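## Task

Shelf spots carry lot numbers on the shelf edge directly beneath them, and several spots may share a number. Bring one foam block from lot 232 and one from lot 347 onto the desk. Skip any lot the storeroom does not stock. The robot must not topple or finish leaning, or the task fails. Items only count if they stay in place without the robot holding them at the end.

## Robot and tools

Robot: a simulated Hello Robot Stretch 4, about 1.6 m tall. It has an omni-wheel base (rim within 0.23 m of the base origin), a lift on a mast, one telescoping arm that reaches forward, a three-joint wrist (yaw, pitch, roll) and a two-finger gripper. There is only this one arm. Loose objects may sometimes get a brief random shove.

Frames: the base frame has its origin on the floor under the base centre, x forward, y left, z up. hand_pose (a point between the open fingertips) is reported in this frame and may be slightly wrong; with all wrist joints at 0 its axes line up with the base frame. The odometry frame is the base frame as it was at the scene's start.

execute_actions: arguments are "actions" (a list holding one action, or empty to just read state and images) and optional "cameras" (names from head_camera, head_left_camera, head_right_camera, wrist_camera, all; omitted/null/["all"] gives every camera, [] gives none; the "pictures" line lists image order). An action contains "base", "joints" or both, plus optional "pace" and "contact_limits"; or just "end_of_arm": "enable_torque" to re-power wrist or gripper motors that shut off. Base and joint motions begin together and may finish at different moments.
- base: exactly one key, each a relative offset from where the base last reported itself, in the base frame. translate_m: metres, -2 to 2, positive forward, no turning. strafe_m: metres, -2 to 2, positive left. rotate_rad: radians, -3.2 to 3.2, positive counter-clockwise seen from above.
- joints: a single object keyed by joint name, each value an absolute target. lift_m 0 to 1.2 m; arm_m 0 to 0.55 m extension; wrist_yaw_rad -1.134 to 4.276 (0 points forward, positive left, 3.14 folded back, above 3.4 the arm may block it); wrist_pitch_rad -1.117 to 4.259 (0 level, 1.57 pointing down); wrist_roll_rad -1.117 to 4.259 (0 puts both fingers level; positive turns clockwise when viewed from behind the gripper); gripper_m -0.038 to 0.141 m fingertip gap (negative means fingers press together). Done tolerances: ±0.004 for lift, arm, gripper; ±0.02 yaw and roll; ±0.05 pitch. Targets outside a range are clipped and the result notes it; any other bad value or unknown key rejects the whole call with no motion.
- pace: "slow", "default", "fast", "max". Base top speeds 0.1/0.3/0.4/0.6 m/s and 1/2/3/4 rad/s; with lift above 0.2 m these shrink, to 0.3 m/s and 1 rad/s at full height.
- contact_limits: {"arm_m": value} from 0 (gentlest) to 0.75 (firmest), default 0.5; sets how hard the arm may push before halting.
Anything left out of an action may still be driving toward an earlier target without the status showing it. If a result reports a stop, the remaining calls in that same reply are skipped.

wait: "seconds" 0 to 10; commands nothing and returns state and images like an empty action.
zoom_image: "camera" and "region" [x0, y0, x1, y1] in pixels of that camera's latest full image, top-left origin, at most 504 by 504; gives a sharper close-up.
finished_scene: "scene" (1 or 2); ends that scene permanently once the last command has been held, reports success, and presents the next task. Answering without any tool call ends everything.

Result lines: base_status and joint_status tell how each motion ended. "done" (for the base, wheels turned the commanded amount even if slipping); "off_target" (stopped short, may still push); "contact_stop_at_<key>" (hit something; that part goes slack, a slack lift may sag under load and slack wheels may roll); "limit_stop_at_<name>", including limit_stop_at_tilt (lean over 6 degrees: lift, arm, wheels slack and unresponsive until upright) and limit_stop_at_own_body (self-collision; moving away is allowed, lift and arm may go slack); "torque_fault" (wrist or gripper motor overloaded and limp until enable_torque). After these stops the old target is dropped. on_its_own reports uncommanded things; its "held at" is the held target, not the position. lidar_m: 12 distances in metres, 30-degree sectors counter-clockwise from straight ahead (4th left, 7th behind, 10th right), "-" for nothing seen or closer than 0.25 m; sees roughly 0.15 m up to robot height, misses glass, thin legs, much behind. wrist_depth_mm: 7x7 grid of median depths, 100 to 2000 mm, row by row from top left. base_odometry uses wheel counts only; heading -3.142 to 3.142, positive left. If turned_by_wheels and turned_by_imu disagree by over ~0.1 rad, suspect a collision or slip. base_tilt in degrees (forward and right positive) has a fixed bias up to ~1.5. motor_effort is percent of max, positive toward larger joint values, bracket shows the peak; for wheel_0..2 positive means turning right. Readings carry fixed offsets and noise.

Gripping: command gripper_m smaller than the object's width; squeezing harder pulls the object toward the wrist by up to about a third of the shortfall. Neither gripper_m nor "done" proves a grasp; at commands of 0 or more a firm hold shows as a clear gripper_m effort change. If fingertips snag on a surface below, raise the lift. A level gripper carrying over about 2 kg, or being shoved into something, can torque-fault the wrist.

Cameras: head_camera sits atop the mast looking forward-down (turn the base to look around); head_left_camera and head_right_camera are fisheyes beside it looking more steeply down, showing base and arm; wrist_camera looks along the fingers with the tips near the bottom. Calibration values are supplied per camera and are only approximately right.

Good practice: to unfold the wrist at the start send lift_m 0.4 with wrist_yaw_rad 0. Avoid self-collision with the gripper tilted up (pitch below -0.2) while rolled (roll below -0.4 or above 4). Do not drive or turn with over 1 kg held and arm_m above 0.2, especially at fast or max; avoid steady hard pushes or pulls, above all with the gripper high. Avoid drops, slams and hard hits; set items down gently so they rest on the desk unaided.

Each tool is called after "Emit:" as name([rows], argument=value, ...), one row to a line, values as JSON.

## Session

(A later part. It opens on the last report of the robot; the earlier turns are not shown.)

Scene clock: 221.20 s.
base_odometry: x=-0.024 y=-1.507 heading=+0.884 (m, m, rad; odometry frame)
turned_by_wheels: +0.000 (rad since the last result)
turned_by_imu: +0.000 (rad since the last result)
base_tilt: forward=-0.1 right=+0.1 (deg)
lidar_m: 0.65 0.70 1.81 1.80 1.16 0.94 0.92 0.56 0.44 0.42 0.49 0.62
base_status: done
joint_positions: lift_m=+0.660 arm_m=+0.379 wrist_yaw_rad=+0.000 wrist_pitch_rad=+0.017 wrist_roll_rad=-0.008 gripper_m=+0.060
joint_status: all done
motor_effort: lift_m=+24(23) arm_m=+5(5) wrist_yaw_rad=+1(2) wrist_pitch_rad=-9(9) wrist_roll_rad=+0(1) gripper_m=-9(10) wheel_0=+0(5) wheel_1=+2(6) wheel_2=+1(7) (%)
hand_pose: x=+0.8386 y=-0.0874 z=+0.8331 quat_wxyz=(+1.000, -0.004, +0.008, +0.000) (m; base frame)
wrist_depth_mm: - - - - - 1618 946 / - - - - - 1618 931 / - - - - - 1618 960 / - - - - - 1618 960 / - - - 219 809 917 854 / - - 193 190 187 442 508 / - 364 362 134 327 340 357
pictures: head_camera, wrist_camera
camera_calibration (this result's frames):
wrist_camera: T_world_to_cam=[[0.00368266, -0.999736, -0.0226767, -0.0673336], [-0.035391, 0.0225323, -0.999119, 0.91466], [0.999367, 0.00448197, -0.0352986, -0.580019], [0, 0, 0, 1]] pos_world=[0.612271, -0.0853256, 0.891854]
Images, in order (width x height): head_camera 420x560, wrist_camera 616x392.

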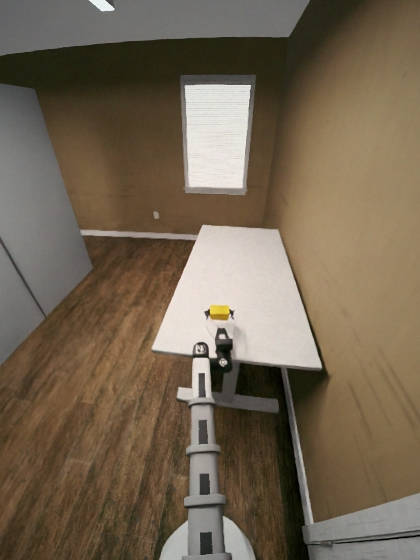

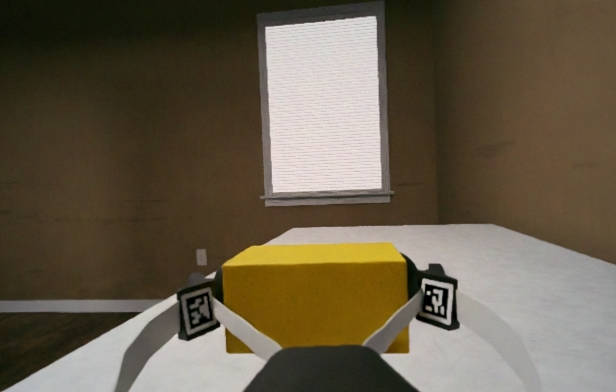

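Emit:
execute_actions([
  {"joints": {"lift_m": 0.586}},
], cameras=["wrist_camera"])

Scene clock: 228.80 s.
base_odometry: x=-0.024 y=-1.507 heading=+0.884 (m, m, rad; odometry frame)
turned_by_wheels: +0.000 (rad since the last result)
turned_by_imu: +0.000 (rad since the last result)
base_tilt: forward=-0.1 right=+0.1 (deg)
lidar_m: 0.66 0.72 1.81 1.78 1.17 0.93 0.92 0.54 0.42 0.41 0.48 0.63
base_status: not commanded
joint_positions: lift_m=+0.587 arm_m=+0.379 wrist_yaw_rad=-0.002 wrist_pitch_rad=+0.008 wrist_roll_rad=-0.008 gripper_m=+0.060
joint_status: all done
motor_effort: lift_m=+7(21) arm_m=+5(4) wrist_yaw_rad=+7(7) wrist_pitch_rad=+16(16) wrist_roll_rad=+0(1) gripper_m=-7(11) wheel_0=+1(1) wheel_1=+2(2) wheel_2=+0(1) (%)
hand_pose: x=+0.8384 y=-0.0880 z=+0.7630 quat_wxyz=(+1.000, -0.004, +0.004, -0.001) (m; base frame)
wrist_depth_mm: - - - - - 1537 946 / - - - - - 1618 931 / - - - - - 1618 917 / - - - - - 1499 976 / - - 723 220 539 621 603 / 427 373 191 190 187 282 327 / 254 228 227 134 204 214 225
pictures: wrist_camera
camera_calibration (this result's frames):
wrist_camera: T_world_to_cam=[[0.00182039, -0.999735, -0.0229366, -0.0677566], [-0.0267145, 0.0228799, -0.999381, 0.837546], [0.999641, 0.002432, -0.0266658, -0.589343], [0, 0, 0, 1]] pos_world=[0.61163, -0.0854684, 0.819758]
Images, in order (width x height): wrist_camera 616x392.

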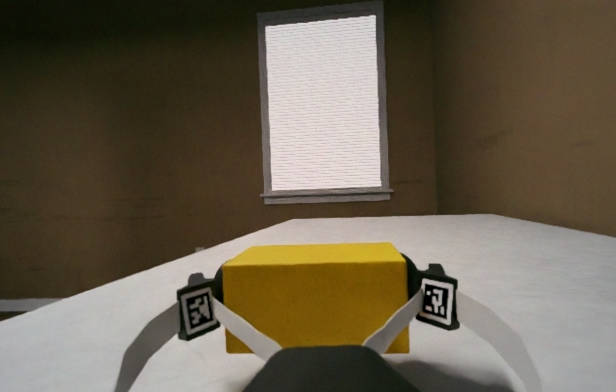

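Emit:
execute_actions([
  {"joints": {"lift_m": 0.63}},
], cameras=[])

Emit:
execute_actions([
  {"joints": {"wrist_pitch_rad": 0.2}, "pace": "slow"},
], cameras=["wrist_camera", "head_camera"])

Scene clock: 241.70 s.
base_odometry: x=-0.024 y=-1.507 heading=+0.884 (m, m, rad; odometry frame)
turned_by_wheels: +0.000 (rad since the last result)
turned_by_imu: +0.000 (rad since the last result)
base_tilt: forward=-0.1 right=+0.1 (deg)
lidar_m: 0.67 0.72 1.80 1.77 1.15 0.94 0.92 0.55 0.43 0.43 0.49 0.65
base_status: not commanded
joint_positions: lift_m=+0.630 arm_m=+0.379 wrist_yaw_rad=+0.000 wrist_pitch_rad=+0.016 wrist_roll_rad=-0.008 gripper_m=+0.060
joint_status: all done
motor_effort: lift_m=+24(26) arm_m=+4(4) wrist_yaw_rad=+1(6) wrist_pitch_rad=-9(16) wrist_roll_rad=+1(0) gripper_m=-11(13) wheel_0=+2(1) wheel_1=+2(2) wheel_2=+0(0) (%)
hand_pose: x=+0.8387 y=-0.0874 z=+0.8031 quat_wxyz=(+1.000, -0.004, +0.008, +0.000) (m; base frame)
wrist_depth_mm: - - - - - 1576 946 / - - - - - 1618 946 / - - - - - 1661 946 / - - - - - 1537 976 / - - - 219 676 768 723 / - 477 192 190 187 366 415 / 327 297 296 134 267 279 293
pictures: none
No camera images: the call's "cameras" was empty. Leave "cameras" out to get every camera's image.

Scene clock: 242.43 s.
base_odometry: x=-0.024 y=-1.507 heading=+0.884 (m, m, rad; odometry frame)
turned_by_wheels: +0.000 (rad since the last result)
turned_by_imu: +0.000 (rad since the last result)
base_tilt: forward=+0.0 right=+0.1 (deg)
lidar_m: 0.63 0.72 1.80 1.78 1.13 0.94 0.93 0.52 0.43 0.39 0.46 0.63
base_status: not commanded
joint_positions: lift_m=+0.630 arm_m=+0.379 wrist_yaw_rad=+0.000 wrist_pitch_rad=+0.202 wrist_roll_rad=-0.008 gripper_m=+0.060
joint_status: all done
motor_effort: lift_m=+24(25) arm_m=+4(4) wrist_yaw_rad=+1(1) wrist_pitch_rad=-5(6) wrist_roll_rad=+1(1) gripper_m=-11(8) wheel_0=+1(1) wheel_1=+2(2) wheel_2=+0(0) (%)
hand_pose: x=+0.8329 y=-0.0874 z=+0.7501 quat_wxyz=(+0.995, -0.004, +0.101, +0.000) (m; base frame)
wrist_depth_mm: - - - - - 1661 960 / - - - - - 1661 946 / - - - - - 1336 891 / - - 640 615 585 564 544 / 424 384 373 217 327 345 342 / 276 268 191 190 187 227 247 / 211 197 196 135 189 188 195
pictures: head_camera, wrist_camera
camera_calibration (this result's frames):
wrist_camera: T_world_to_cam=[[-0.000623704, -0.999737, -0.0229393, -0.0654342], [-0.218712, 0.0225203, -0.97553, 0.966429], [0.975789, 0.00440865, -0.218668, -0.420059], [0, 0, 0, 1]] pos_world=[0.621217, -0.0853293, 0.849426]
Images, in order (width x height): head_camera 420x560, wrist_camera 616x392.

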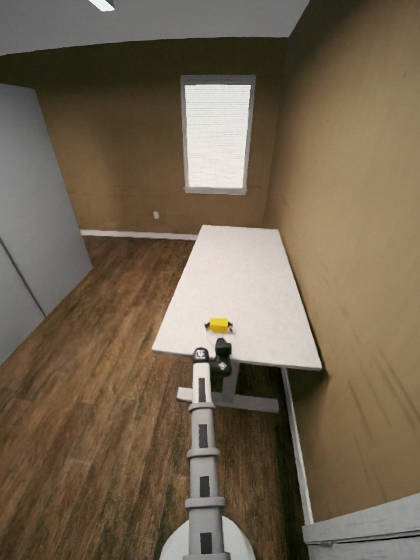

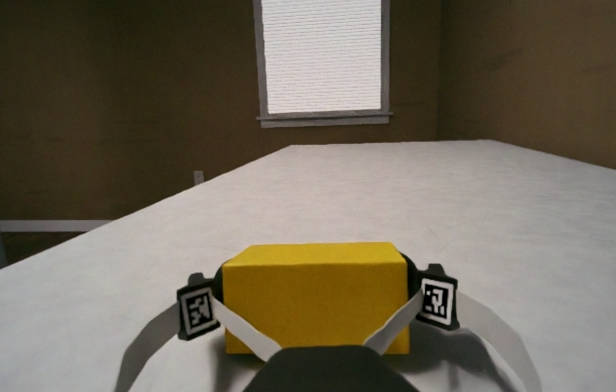

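Emit:
execute_actions([
  {"joints": {"gripper_m": 0.13}},
], cameras=["wrist_camera"])

Emit:
execute_actions([
  {"joints": {"arm_m": 0.2, "lift_m": 0.68}},
])

Scene clock: 250.27 s.
base_odometry: x=-0.024 y=-1.507 heading=+0.884 (m, m, rad; odometry frame)
turned_by_wheels: +0.000 (rad since the last result)
turned_by_imu: +0.000 (rad since the last result)
base_tilt: forward=-0.1 right=+0.1 (deg)
lidar_m: 0.65 0.76 1.80 1.76 1.16 0.92 0.93 0.53 0.42 0.41 0.46 0.60
base_status: not commanded
joint_positions: lift_m=+0.630 arm_m=+0.379 wrist_yaw_rad=+0.000 wrist_pitch_rad=+0.202 wrist_roll_rad=-0.008 gripper_m=+0.130
joint_status: all done
motor_effort: lift_m=+25(24) arm_m=+4(4) wrist_yaw_rad=+1(1) wrist_pitch_rad=-7(7) wrist_roll_rad=+1(1) gripper_m=+0(12) wheel_0=+1(1) wheel_1=+2(2) wheel_2=+0(0) (%)
hand_pose: x=+0.8328 y=-0.0874 z=+0.7499 quat_wxyz=(+0.995, -0.004, +0.101, +0.000) (m; base frame)
wrist_depth_mm: - - - - - 1618 960 / - - - - - 1661 946 / - - - - - 1397 891 / - - 627 609 585 564 539 / 427 379 370 231 349 343 338 / 276 240 201 196 191 209 247 / 211 200 204 136 197 189 195
pictures: wrist_camera
camera_calibration (this result's frames):
wrist_camera: T_world_to_cam=[[-0.000636521, -0.999737, -0.0229387, -0.0654277], [-0.21926, 0.02252, -0.975406, 0.966631], [0.975666, 0.00440867, -0.219217, -0.419548], [0, 0, 0, 1]] pos_world=[0.621241, -0.0853293, 0.849386]
Images, in order (width x height): wrist_camera 616x392.

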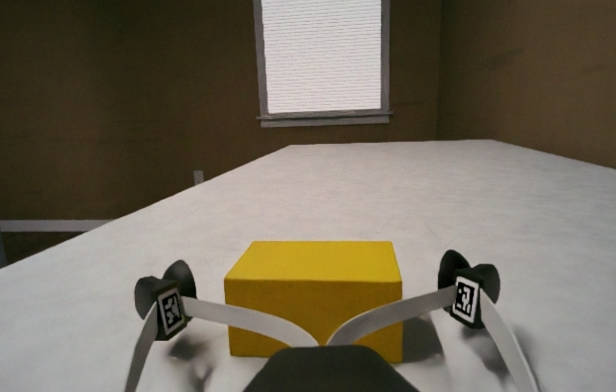

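Scene clock: 251.90 s.
base_odometry: x=-0.024 y=-1.507 heading=+0.884 (m, m, rad; odometry frame)
turned_by_wheels: +0.000 (rad since the last result)
turned_by_imu: +0.000 (rad since the last result)
base_tilt: forward=-0.1 right=+0.1 (deg)
lidar_m: 0.61 0.72 1.81 1.77 1.19 0.92 0.92 0.55 0.44 0.42 0.48 0.66
base_status: not commanded
joint_positions: lift_m=+0.680 arm_m=+0.201 wrist_yaw_rad=+0.000 wrist_pitch_rad=+0.203 wrist_roll_rad=-0.008 gripper_m=+0.130
joint_status: all done
motor_effort: lift_m=+24(24) arm_m=-5(4) wrist_yaw_rad=+1(0) wrist_pitch_rad=-8(7) wrist_roll_rad=+1(1) gripper_m=-1(3) wheel_0=+1(1) wheel_1=+2(2) wheel_2=+0(0) (%)
hand_pose: x=+0.6543 y=-0.0874 z=+0.7998 quat_wxyz=(+0.995, -0.004, +0.101, +0.000) (m; base frame)
wrist_depth_mm: - - - - - 1537 904 / - - - - - 1499 891 / - - - - - 1397 904 / - - 1008 854 831 778 768 / - 539 525 384 496 484 477 / 389 340 330 364 320 210 347 / 296 279 286 136 289 264 273
pictures: head_camera, head_left_camera, head_right_camera, wrist_camera
camera_calibration (this result's frames):
wrist_camera: T_world_to_cam=[[-0.000780556, -0.999737, -0.0229384, -0.0643412], [-0.219517, 0.0225502, -0.975348, 0.976302], [0.975608, 0.00427406, -0.219477, -0.234203], [0, 0, 0, 1]] pos_world=[0.442755, -0.0853391, 0.899356]
Images, in order (width x height): head_camera 420x560, head_left_camera 420x672, head_right_camera 420x672, wrist_camera 616x392.

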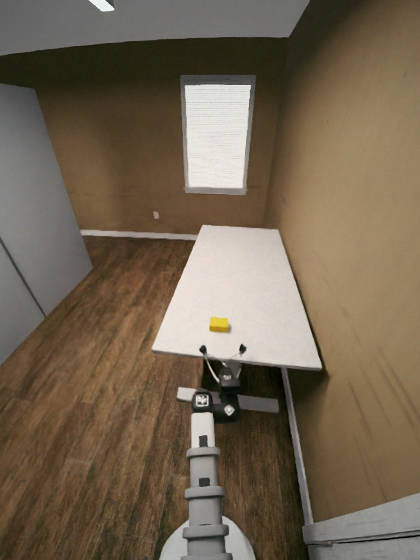

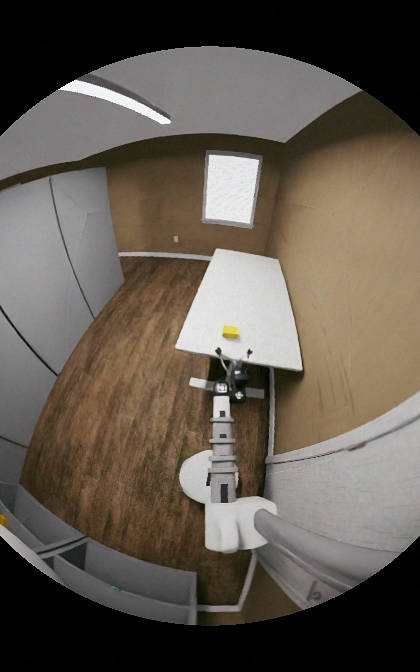

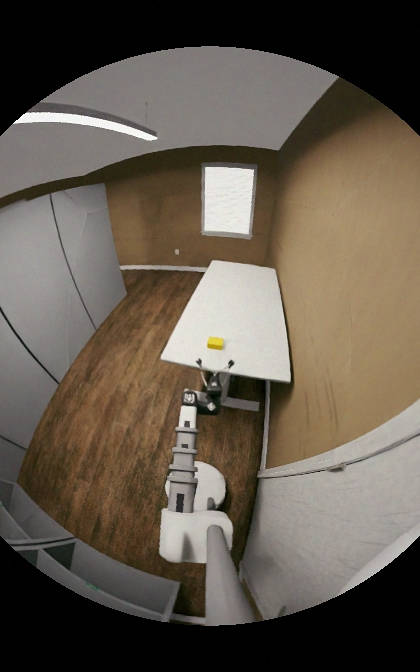

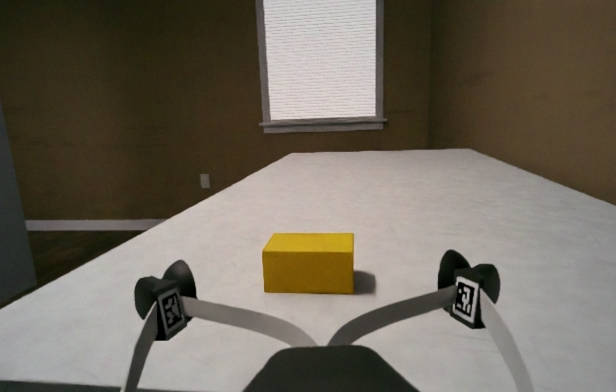

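Emit:
execute_actions([
  {"base": {"strafe_m": 0.9}, "joints": {"arm_m": 0.0, "wrist_pitch_rad": 0.0}, "pace": "max"},
], cameras=[])

Emit:
execute_actions([
  {"base": {"translate_m": 2.0}, "joints": {"lift_m": 0.2, "wrist_yaw_rad": 1.45, "gripper_m": 0.05}, "pace": "max"},
])

Scene clock: 302.23 s.
base_odometry: x=-0.720 y=-0.936 heading=+0.884 (m, m, rad; odometry frame)
turned_by_wheels: +0.000 (rad since the last result)
turned_by_imu: -0.001 (rad since the last result)
base_tilt: forward=-0.1 right=+0.1 (deg)
lidar_m: 2.27 1.12 0.91 0.87 0.99 0.78 0.77 0.88 1.33 1.32 1.00 0.98
base_status: done
joint_positions: lift_m=+0.680 arm_m=+0.002 wrist_yaw_rad=+0.000 wrist_pitch_rad=+0.003 wrist_roll_rad=-0.008 gripper_m=+0.130
joint_status: all done
joint sent to its limit — the command would take arm_m past its lower limit, so that joint was sent only as far as its limit.
motor_effort: lift_m=+23(24) arm_m=-4(6) wrist_yaw_rad=+2(3) wrist_pitch_rad=-7(9) wrist_roll_rad=+1(1) gripper_m=+0(2) wheel_0=+2(10) wheel_1=-1(15) wheel_2=+0(2) (%)
hand_pose: x=+0.4612 y=-0.0875 z=+0.8572 quat_wxyz=(+1.000, -0.004, +0.001, +0.000) (m; base frame)
wrist_depth_mm: 1281 1808 - - - - - / 1229 1808 - - - - - / 1255 1708 - - - - - / 1255 1661 - - - - - / 1205 1708 - - - - 1308 / 1255 1464 - - - 209 - / 1229 1576 - 136 - 1983 1863
pictures: none
No camera images: the call's "cameras" was empty. Leave "cameras" out to get every camera's image.

Scene clock: 308.17 s.
base_odometry: x=+0.548 y=+0.611 heading=+0.884 (m, m, rad; odometry frame)
turned_by_wheels: +0.000 (rad since the last result)
turned_by_imu: -0.001 (rad since the last result)
base_tilt: forward=-0.1 right=+0.1 (deg)
lidar_m: 1.45 0.72 0.59 0.57 0.65 1.04 2.80 1.15 0.87 0.86 1.83 1.48
base_status: done
joint_positions: lift_m=+0.200 arm_m=+0.002 wrist_yaw_rad=+1.450 wrist_pitch_rad=+0.003 wrist_roll_rad=-0.008 gripper_m=+0.050
joint_status: all done
motor_effort: lift_m=+17(17) arm_m=-4(4) wrist_yaw_rad=+2(11) wrist_pitch_rad=-8(8) wrist_roll_rad=+1(1) gripper_m=-3(3) wheel_0=+0(6) wheel_1=-1(6) wheel_2=+1(16) (%)
hand_pose: x=+0.2943 y=+0.2758 z=+0.3777 quat_wxyz=(+0.749, -0.004, -0.002, +0.663) (m; base frame)
wrist_depth_mm: 525 525 525 525 521 1983 1921 / 535 525 530 521 525 1983 1921 / 535 530 525 525 530 - 1921 / 530 535 530 525 530 - 1921 / 530 530 535 521 521 530 1921 / 535 535 191 525 192 521 1366 / 530 530 525 131 525 525 960
pictures: head_camera, head_left_camera, head_right_camera, wrist_camera
camera_calibration (this result's frames):
wrist_camera: T_world_to_cam=[[0.99288, -0.116952, -0.0226248, -0.247153], [-0.0249685, -0.0186132, -0.999515, 0.440589], [0.116474, 0.992963, -0.0214008, -0.0718422], [0, 0, 0, 1]] pos_world=[0.264762, 0.0506323, 0.433246]
Images, in order (width x height): head_camera 420x560, head_left_camera 420x672, head_right_camera 420x672, wrist_camera 616x392.

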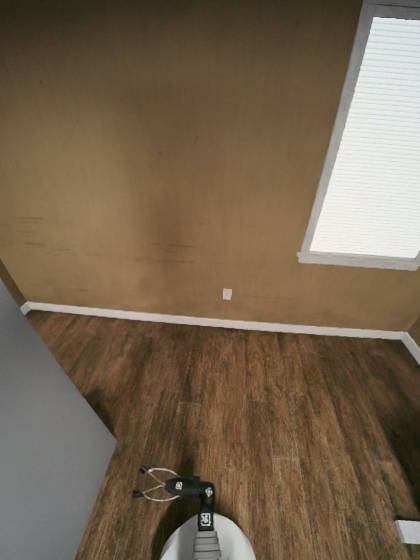

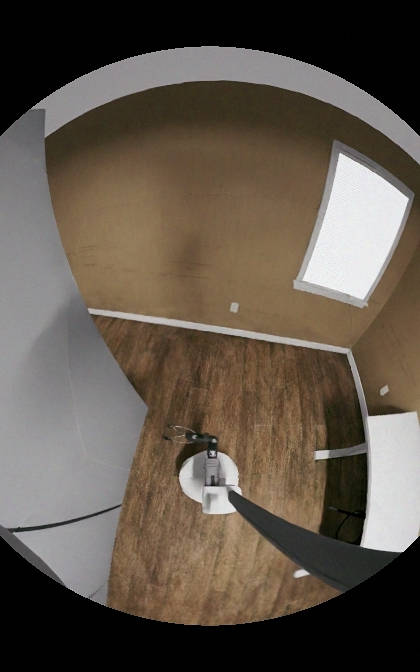

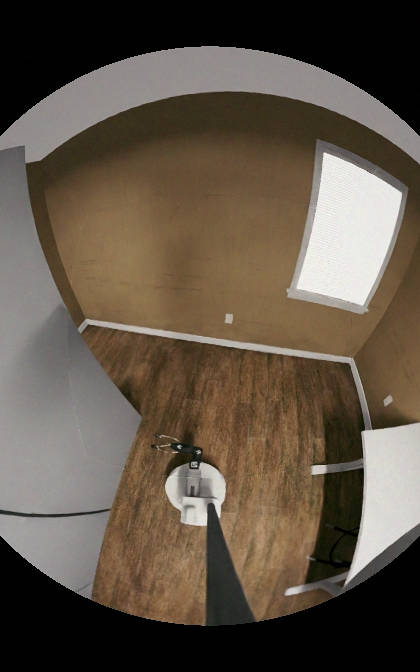

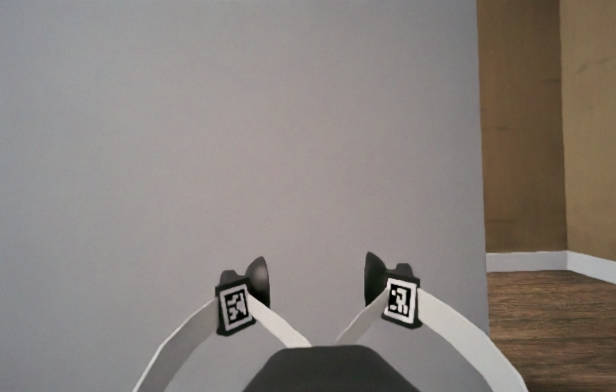

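Emit:
execute_actions([
  {"base": {"rotate_rad": -1.68}, "joints": {"wrist_yaw_rad": 0.0}, "pace": "fast"},
], cameras=[])

Emit:
execute_actions([
  {"base": {"strafe_m": 0.96}, "pace": "max"},
], cameras=["head_left_camera", "head_right_camera"])

Scene clock: 333.83 s.
base_odometry: x=+0.548 y=+0.611 heading=-0.796 (m, m, rad; odometry frame)
turned_by_wheels: -1.680 (rad since the last result)
turned_by_imu: -1.693 (rad since the last result)
base_tilt: forward=-0.1 right=+0.1 (deg)
lidar_m: 0.83 0.92 1.51 1.46 1.55 0.61 0.58 0.62 0.87 2.75 1.17 0.89
base_status: done
joint_positions: lift_m=+0.200 arm_m=+0.002 wrist_yaw_rad=+0.000 wrist_pitch_rad=+0.003 wrist_roll_rad=-0.008 gripper_m=+0.050
joint_status: all done
motor_effort: lift_m=+17(17) arm_m=-4(4) wrist_yaw_rad=+1(6) wrist_pitch_rad=-8(7) wrist_roll_rad=+1(1) gripper_m=-3(7) wheel_0=+0(5) wheel_1=+1(7) wheel_2=-1(7) (%)
hand_pose: x=+0.4612 y=-0.0873 z=+0.3777 quat_wxyz=(+1.000, -0.004, +0.001, +0.000) (m; base frame)
wrist_depth_mm: 1537 1464 723 732 707 707 691 / 1499 1025 946 960 976 960 946 / 1464 1499 1499 1464 1499 1464 1464 / 1499 1464 1537 1499 1464 1464 1464 / 1499 1499 1537 1464 1464 1464 1430 / 1499 1499 192 1499 193 1281 1281 / 1078 991 960 131 1060 854 960
pictures: none
No camera images: the call's "cameras" was empty. Leave "cameras" out to get every camera's image.

Scene clock: 336.83 s.
base_odometry: x=+1.234 y=+1.282 heading=-0.796 (m, m, rad; odometry frame)
turned_by_wheels: +0.000 (rad since the last result)
turned_by_imu: -0.001 (rad since the last result)
base_tilt: forward=-0.1 right=+0.1 (deg)
lidar_m: 1.67 0.69 0.54 0.49 0.52 0.76 2.01 0.75 0.82 2.62 1.27 1.10
base_status: done
joint_positions: lift_m=+0.200 arm_m=+0.002 wrist_yaw_rad=+0.000 wrist_pitch_rad=+0.003 wrist_roll_rad=-0.008 gripper_m=+0.050
joint_status: not commanded
motor_effort: lift_m=+18(18) arm_m=-4(4) wrist_yaw_rad=+1(0) wrist_pitch_rad=-7(8) wrist_roll_rad=+1(1) gripper_m=+0(3) wheel_0=-2(14) wheel_1=-1(15) wheel_2=-1(1) (%)
hand_pose: x=+0.4612 y=-0.0873 z=+0.3776 quat_wxyz=(+1.000, -0.004, +0.001, +0.000) (m; base frame)
wrist_depth_mm: 904 1397 1537 1499 1499 1537 1464 / 917 1397 1537 1499 1537 1499 1060 / 891 1336 1499 1537 1499 1499 1537 / 904 1281 1537 1499 1537 1537 1499 / 891 1308 1537 1499 1537 1499 1537 / 878 1229 191 1499 193 1397 1160 / 866 991 1025 131 1042 866 946
pictures: head_left_camera, head_right_camera
Images, in order (width x height): head_left_camera 420x672, head_right_camera 420x672.

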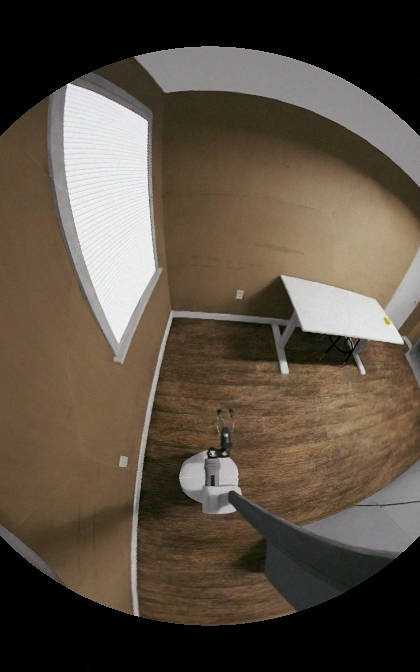

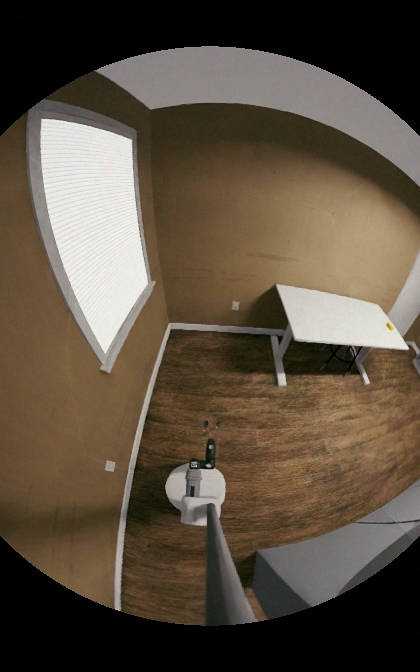

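Emit:
execute_actions([
  {"base": {"translate_m": -1.66}, "pace": "max"},
])

Scene clock: 343.80 s.
base_odometry: x=+0.073 y=+2.469 heading=-0.796 (m, m, rad; odometry frame)
turned_by_wheels: +0.000 (rad since the last result)
turned_by_imu: +0.001 (rad since the last result)
base_tilt: forward=-0.1 right=+0.1 (deg)
lidar_m: 2.00 0.81 0.59 0.57 0.47 0.36 0.33 0.37 0.55 1.75 0.81 0.75
base_status: done
joint_positions: lift_m=+0.200 arm_m=+0.002 wrist_yaw_rad=+0.000 wrist_pitch_rad=+0.003 wrist_roll_rad=-0.008 gripper_m=+0.050
joint_status: not commanded
motor_effort: lift_m=+18(18) arm_m=-4(4) wrist_yaw_rad=+0(1) wrist_pitch_rad=-7(8) wrist_roll_rad=+1(1) gripper_m=-3(2) wheel_0=+1(7) wheel_1=+2(5) wheel_2=+1(16) (%)
hand_pose: x=+0.4612 y=-0.0873 z=+0.3776 quat_wxyz=(+1.000, -0.004, +0.001, +0.000) (m; base frame)
wrist_depth_mm: 1008 1537 - - - 798 544 / 1008 1537 - - - 798 544 / 991 1499 - - - 809 549 / 991 1430 - - - 820 559 / 976 1430 - - - 854 564 / 991 1336 191 1537 193 778 569 / 960 991 1008 131 1042 715 569
pictures: head_camera, head_left_camera, head_right_camera, wrist_camera
camera_calibration (this result's frames):
wrist_camera: T_world_to_cam=[[0.00408701, -0.999736, -0.0226232, -0.0764549], [-0.0213368, 0.022531, -0.999518, 0.439866], [0.999764, 0.00456775, -0.0212391, -0.224399], [0, 0, 0, 1]] pos_world=[0.234043, -0.0853204, 0.433158]
Images, in order (width x height): head_camera 420x560, head_left_camera 420x672, head_right_camera 420x672, wrist_camera 616x392.

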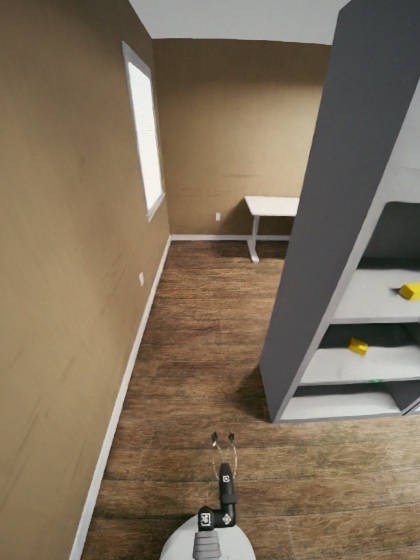

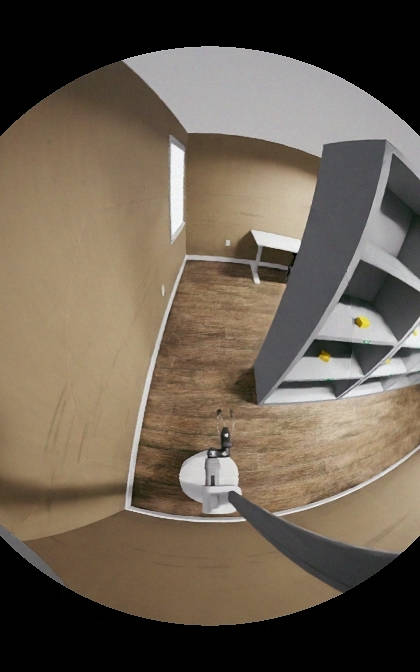

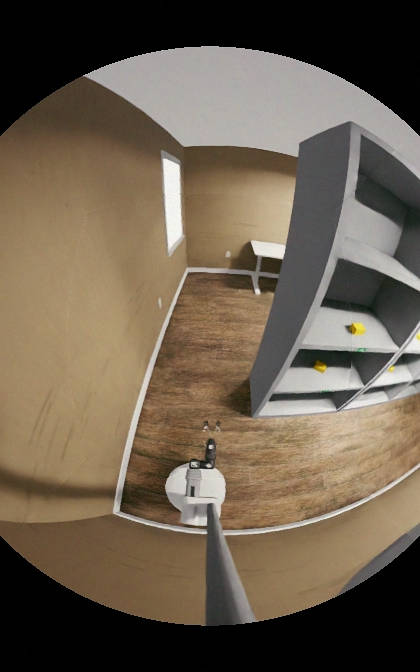

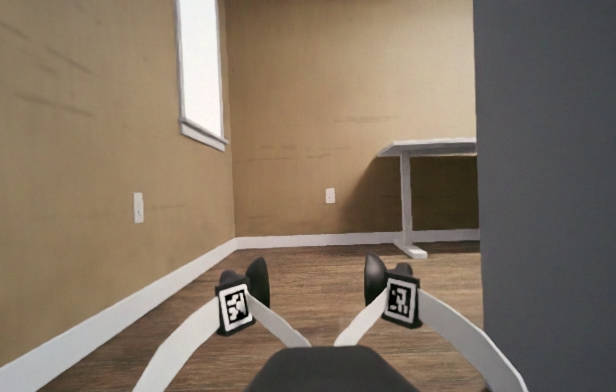

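Emit:
execute_actions([
  {"base": {"strafe_m": -0.85}, "joints": {"lift_m": 0.33}, "pace": "max"},
])

Scene clock: 354.00 s.
base_odometry: x=-0.535 y=+1.874 heading=-0.796 (m, m, rad; odometry frame)
turned_by_wheels: +0.000 (rad since the last result)
turned_by_imu: +0.002 (rad since the last result)
base_tilt: forward=-0.1 right=+0.1 (deg)
lidar_m: 0.57 0.59 1.46 1.38 0.52 0.39 0.37 0.40 0.58 1.91 0.79 0.60
base_status: done
joint_positions: lift_m=+0.330 arm_m=+0.002 wrist_yaw_rad=+0.000 wrist_pitch_rad=+0.002 wrist_roll_rad=-0.008 gripper_m=+0.050
joint_status: all done
motor_effort: lift_m=+23(28) arm_m=-4(4) wrist_yaw_rad=+1(0) wrist_pitch_rad=-7(7) wrist_roll_rad=+1(1) gripper_m=-2(3) wheel_0=+0(14) wheel_1=+0(13) wheel_2=+1(1) (%)
hand_pose: x=+0.4612 y=-0.0873 z=+0.5073 quat_wxyz=(+1.000, -0.004, +0.001, +0.000) (m; base frame)
wrist_depth_mm: 707 831 820 820 820 798 580 / 699 831 831 831 820 809 591 / 683 820 820 831 820 809 597 / 691 831 842 549 820 759 539 / 370 368 364 366 364 723 549 / 676 831 191 831 193 820 609 / 676 842 831 131 820 750 615
pictures: head_camera, head_left_camera, head_right_camera, wrist_camera
camera_calibration (this result's frames):
wrist_camera: T_world_to_cam=[[0.00408036, -0.999736, -0.0226228, -0.0735212], [-0.0212606, 0.0225312, -0.99952, 0.569428], [0.999766, 0.00455937, -0.021163, -0.221684], [0, 0, 0, 1]] pos_world=[0.234039, -0.0853209, 0.5628]
Images, in order (width x height): head_camera 420x560, head_left_camera 420x672, head_right_camera 420x672, wrist_camera 616x392.

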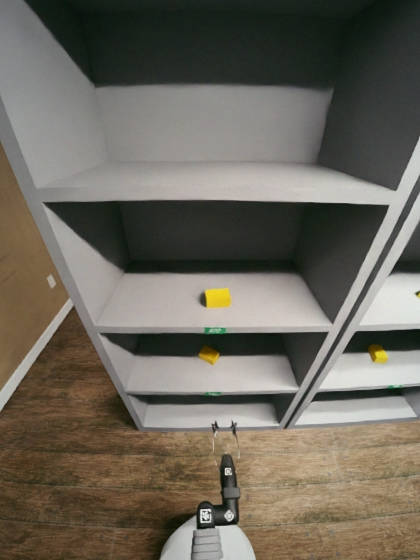

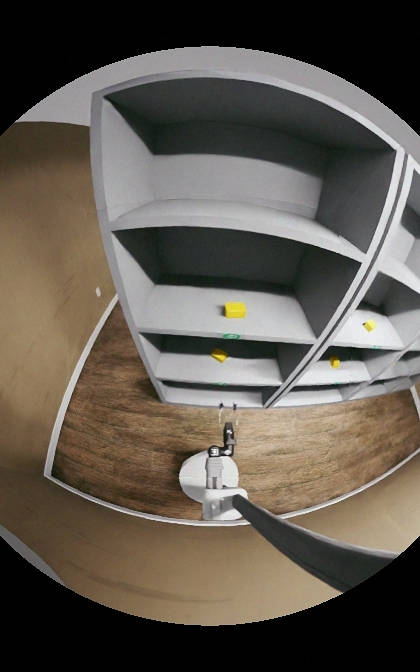

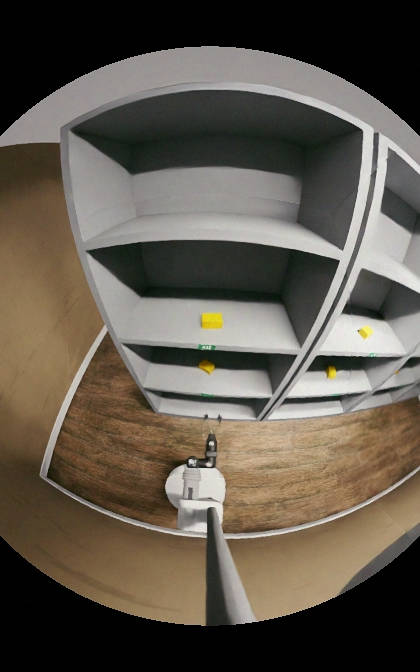

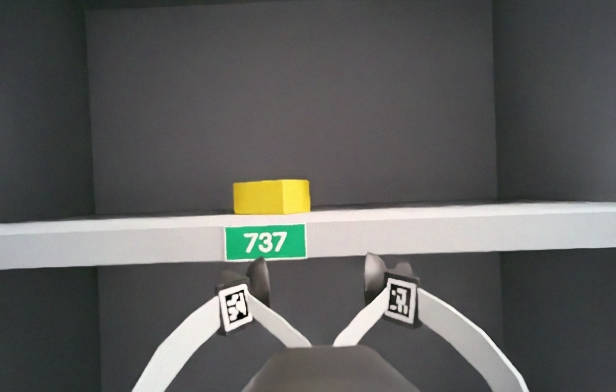

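Emit:
zoom_image(camera="head_camera", region=[185, 315, 245, 345])

Region (185, 315, 245, 345) of head_camera's 420x560 image, scaled by 8.400, with more detail than that image has.

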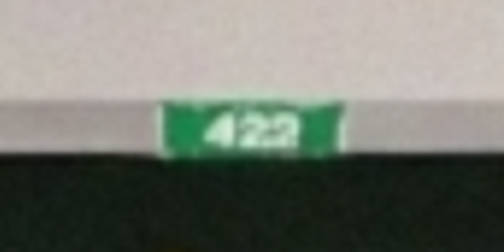

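Emit:
execute_actions([
  {"base": {"rotate_rad": -0.045}},
], cameras=[])

Emit:
execute_actions([
  {"base": {"strafe_m": -0.9}, "pace": "max"},
])

Scene clock: 362.87 s.
base_odometry: x=-0.535 y=+1.874 heading=-0.841 (m, m, rad; odometry frame)
turned_by_wheels: -0.045 (rad since the last result)
turned_by_imu: -0.045 (rad since the last result)
base_tilt: forward=-0.1 right=+0.1 (deg)
lidar_m: 0.55 0.57 1.49 1.39 0.56 0.40 0.35 0.39 0.54 1.56 0.83 0.57
base_status: done
joint_positions: lift_m=+0.330 arm_m=+0.002 wrist_yaw_rad=+0.000 wrist_pitch_rad=+0.002 wrist_roll_rad=-0.008 gripper_m=+0.050
joint_status: not commanded
motor_effort: lift_m=+23(23) arm_m=-4(4) wrist_yaw_rad=+0(1) wrist_pitch_rad=-7(7) wrist_roll_rad=+1(1) gripper_m=-2(4) wheel_0=+0(4) wheel_1=+1(3) wheel_2=-1(5) (%)
hand_pose: x=+0.4612 y=-0.0873 z=+0.5073 quat_wxyz=(+1.000, -0.004, +0.001, +0.000) (m; base frame)
wrist_depth_mm: 768 809 831 842 831 750 525 / 768 820 809 831 831 759 530 / 759 820 831 831 820 768 535 / 715 831 539 768 831 683 492 / 362 364 366 370 368 691 496 / 741 820 191 831 193 750 544 / 732 820 831 131 842 661 554
pictures: none
No camera images: the call's "cameras" was empty. Leave "cameras" out to get every camera's image.

Scene clock: 365.87 s.
base_odometry: x=-1.205 y=+1.274 heading=-0.841 (m, m, rad; odometry frame)
turned_by_wheels: +0.000 (rad since the last result)
turned_by_imu: +0.002 (rad since the last result)
base_tilt: forward=-0.1 right=+0.1 (deg)
lidar_m: 0.55 0.62 0.86 1.56 0.54 0.40 0.37 0.41 0.57 1.56 0.84 0.59
base_status: done
joint_positions: lift_m=+0.330 arm_m=+0.002 wrist_yaw_rad=+0.000 wrist_pitch_rad=+0.002 wrist_roll_rad=-0.008 gripper_m=+0.050
joint_status: not commanded
motor_effort: lift_m=+23(23) arm_m=-4(4) wrist_yaw_rad=+1(0) wrist_pitch_rad=-8(7) wrist_roll_rad=+1(1) gripper_m=-4(6) wheel_0=-1(13) wheel_1=+0(8) wheel_2=+1(1) (%)
hand_pose: x=+0.4612 y=-0.0874 z=+0.5073 quat_wxyz=(+1.000, -0.004, +0.001, +0.000) (m; base frame)
wrist_depth_mm: 723 820 831 831 842 831 580 / 699 831 820 820 831 831 585 / 699 820 820 831 842 854 585 / 691 820 820 707 820 750 539 / 366 366 366 373 373 759 549 / 691 831 191 842 193 820 609 / 676 820 842 131 842 732 609
pictures: head_camera, head_left_camera, head_right_camera, wrist_camera
camera_calibration (this result's frames):
wrist_camera: T_world_to_cam=[[0.00406791, -0.999736, -0.0226229, -0.073519], [-0.0212612, 0.0225315, -0.99952, 0.569428], [0.999766, 0.00454694, -0.021164, -0.221684], [0, 0, 0, 1]] pos_world=[0.234037, -0.0853216, 0.5628]
Images, in order (width x height): head_camera 420x560, head_left_camera 420x672, head_right_camera 420x672, wrist_camera 616x392.

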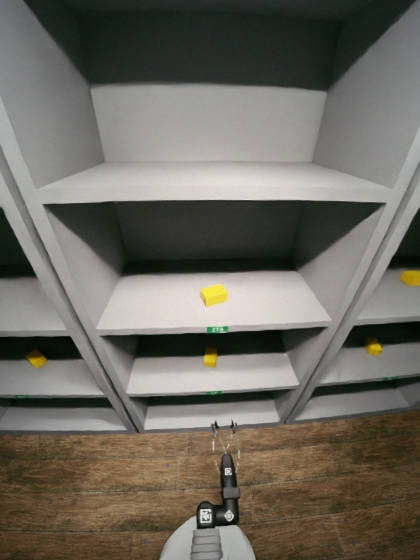

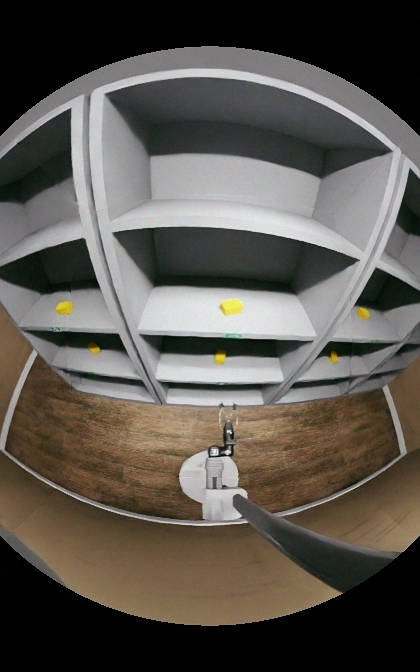

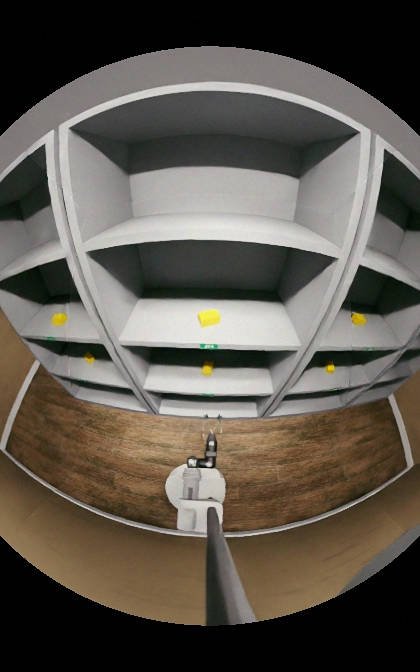

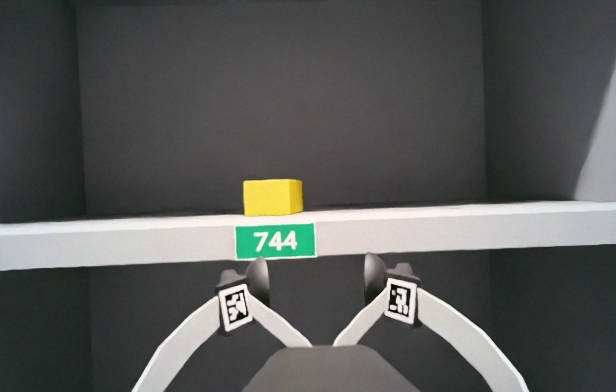

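Emit:
zoom_image(camera="head_camera", region=[188, 315, 248, 345])

Region (188, 315, 248, 345) of head_camera's 420x560 image, scaled by 8.400, with more detail than that image has.

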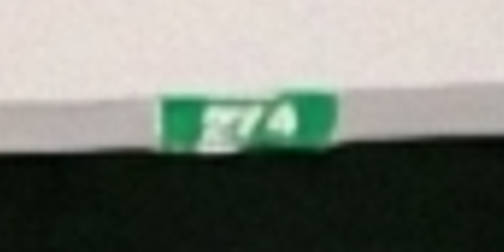

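Emit:
execute_actions([
  {"base": {"strafe_m": -0.93}, "pace": "max"},
])

Scene clock: 373.40 s.
base_odometry: x=-1.898 y=+0.654 heading=-0.841 (m, m, rad; odometry frame)
turned_by_wheels: +0.000 (rad since the last result)
turned_by_imu: +0.003 (rad since the last result)
base_tilt: forward=-0.1 right=+0.2 (deg)
lidar_m: 0.56 0.59 0.83 1.55 0.54 0.37 0.36 0.37 0.56 1.44 0.80 0.60
base_status: done
joint_positions: lift_m=+0.330 arm_m=+0.002 wrist_yaw_rad=+0.000 wrist_pitch_rad=+0.002 wrist_roll_rad=-0.008 gripper_m=+0.050
joint_status: not commanded
motor_effort: lift_m=+23(23) arm_m=-4(4) wrist_yaw_rad=+1(0) wrist_pitch_rad=-7(7) wrist_roll_rad=+1(1) gripper_m=-2(2) wheel_0=-1(12) wheel_1=+0(13) wheel_2=+0(0) (%)
hand_pose: x=+0.4612 y=-0.0874 z=+0.5073 quat_wxyz=(+1.000, -0.004, +0.001, +0.000) (m; base frame)
wrist_depth_mm: 707 820 820 831 820 842 591 / 691 820 820 831 842 820 603 / 691 831 842 842 842 842 603 / 676 831 831 564 842 759 549 / 368 370 370 373 370 768 559 / 668 831 191 842 193 820 609 / 668 831 842 131 842 741 627
pictures: head_camera, head_left_camera, head_right_camera, wrist_camera
camera_calibration (this result's frames):
wrist_camera: T_world_to_cam=[[0.00406645, -0.999736, -0.0226228, -0.0735188], [-0.0212629, 0.0225315, -0.99952, 0.569428], [0.999766, 0.00454553, -0.0211656, -0.221683], [0, 0, 0, 1]] pos_world=[0.234037, -0.0853217, 0.5628]
Images, in order (width x height): head_camera 420x560, head_left_camera 420x672, head_right_camera 420x672, wrist_camera 616x392.

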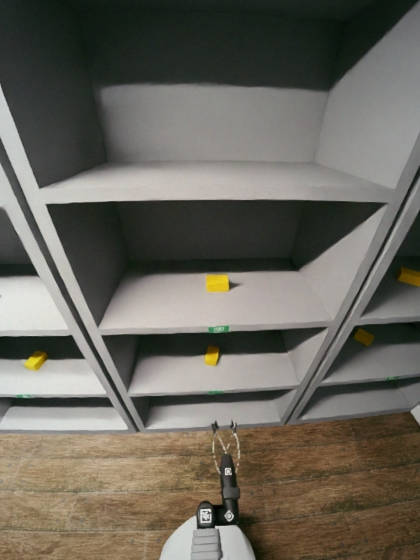

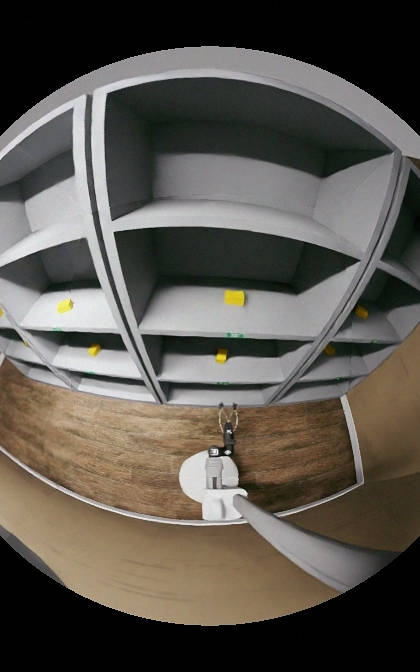

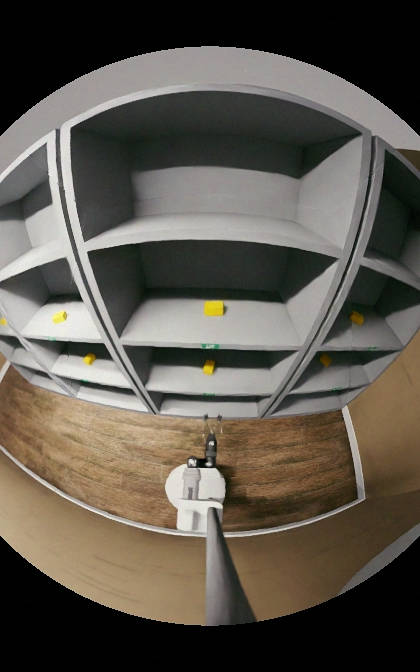

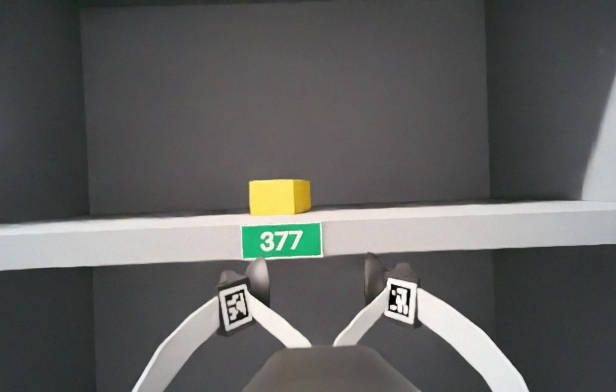

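Emit:
zoom_image(camera="head_camera", region=[188, 315, 248, 345])

Emit:
zoom_image(camera="head_left_camera", region=[205, 320, 265, 350])

Region (188, 315, 248, 345) of head_camera's 420x560 image, scaled by 8.400, with more detail than that image has.

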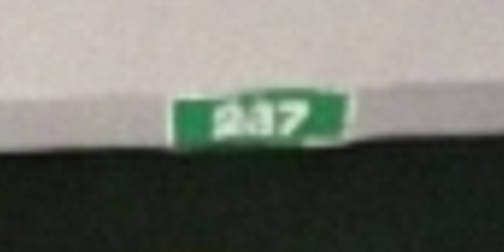

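Region (205, 320, 265, 350) of head_left_camera's 420x672 image, scaled by 8.400, with more detail than that image has.

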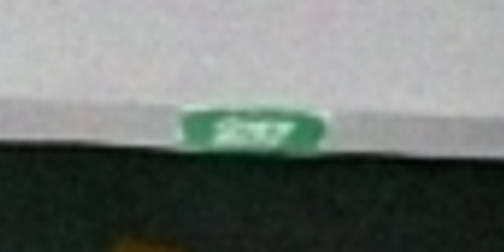

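Emit:
execute_actions([
  {"base": {"strafe_m": -0.93}, "pace": "max"},
])

Scene clock: 386.33 s.
base_odometry: x=-2.591 y=+0.033 heading=-0.841 (m, m, rad; odometry frame)
turned_by_wheels: +0.000 (rad since the last result)
turned_by_imu: +0.003 (rad since the last result)
base_tilt: forward=-0.1 right=+0.1 (deg)
lidar_m: 0.56 0.60 0.82 1.54 0.56 0.40 0.37 0.37 0.53 0.49 0.53 0.59
base_status: done
joint_positions: lift_m=+0.330 arm_m=+0.002 wrist_yaw_rad=+0.000 wrist_pitch_rad=+0.002 wrist_roll_rad=-0.008 gripper_m=+0.050
joint_status: not commanded
motor_effort: lift_m=+23(23) arm_m=-4(4) wrist_yaw_rad=+0(0) wrist_pitch_rad=-7(7) wrist_roll_rad=+1(1) gripper_m=-3(1) wheel_0=+1(12) wheel_1=+1(14) wheel_2=+0(2) (%)
hand_pose: x=+0.4612 y=-0.0874 z=+0.5073 quat_wxyz=(+1.000, -0.004, +0.001, +0.000) (m; base frame)
wrist_depth_mm: 699 831 820 831 831 831 603 / 683 820 831 842 831 842 597 / 683 820 831 831 842 854 609 / 668 831 842 597 820 768 564 / 368 368 370 370 373 788 559 / 661 831 192 820 193 842 621 / 654 831 831 131 842 759 634
pictures: head_camera, head_left_camera, head_right_camera, wrist_camera
camera_calibration (this result's frames):
wrist_camera: T_world_to_cam=[[0.00406592, -0.999736, -0.0226229, -0.0735186], [-0.0212628, 0.0225315, -0.99952, 0.569429], [0.999766, 0.00454499, -0.0211656, -0.221683], [0, 0, 0, 1]] pos_world=[0.234037, -0.0853218, 0.5628]
Images, in order (width x height): head_camera 420x560, head_left_camera 420x672, head_right_camera 420x672, wrist_camera 616x392.

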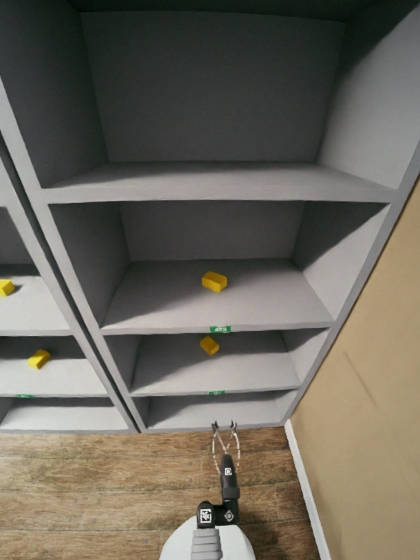

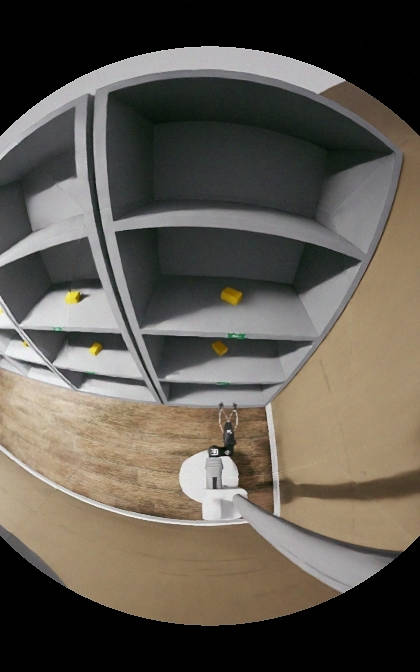

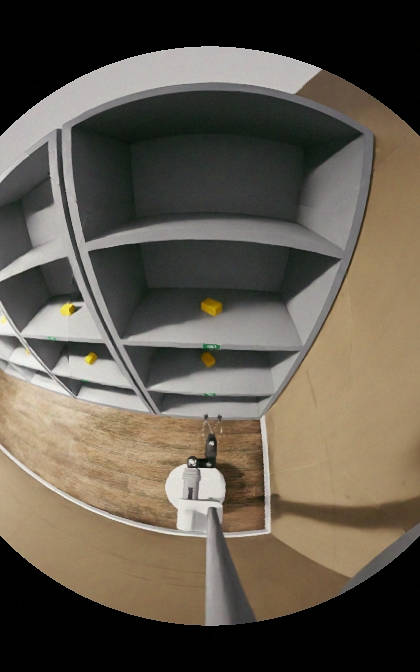

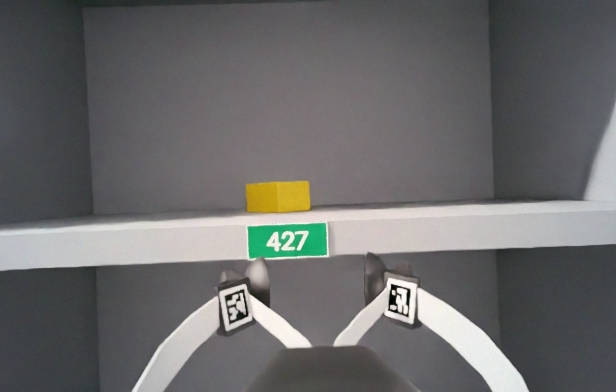

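Emit:
zoom_image(camera="head_camera", region=[190, 315, 250, 345])

Emit:
zoom_image(camera="head_right_camera", region=[182, 332, 242, 362])

Emit:
zoom_image(camera="head_left_camera", region=[206, 320, 266, 350])

Region (190, 315, 250, 345) of head_camera's 420x560 image, scaled by 8.400, with more detail than that image has.

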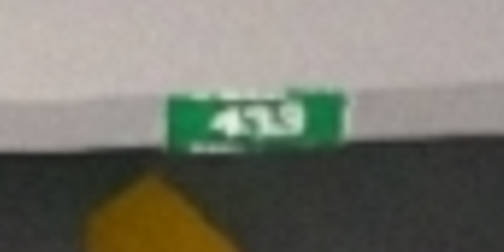

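Region (182, 332, 242, 362) of head_right_camera's 420x672 image, scaled by 8.400, with more detail than that image has.

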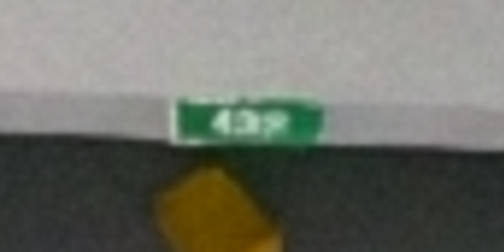

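Region (206, 320, 266, 350) of head_left_camera's 420x672 image, scaled by 8.400, with more detail than that image has.

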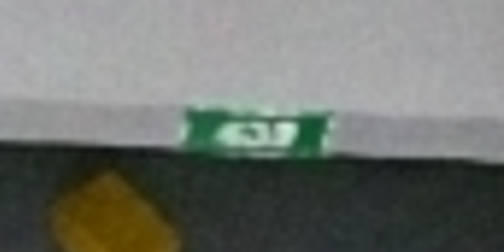

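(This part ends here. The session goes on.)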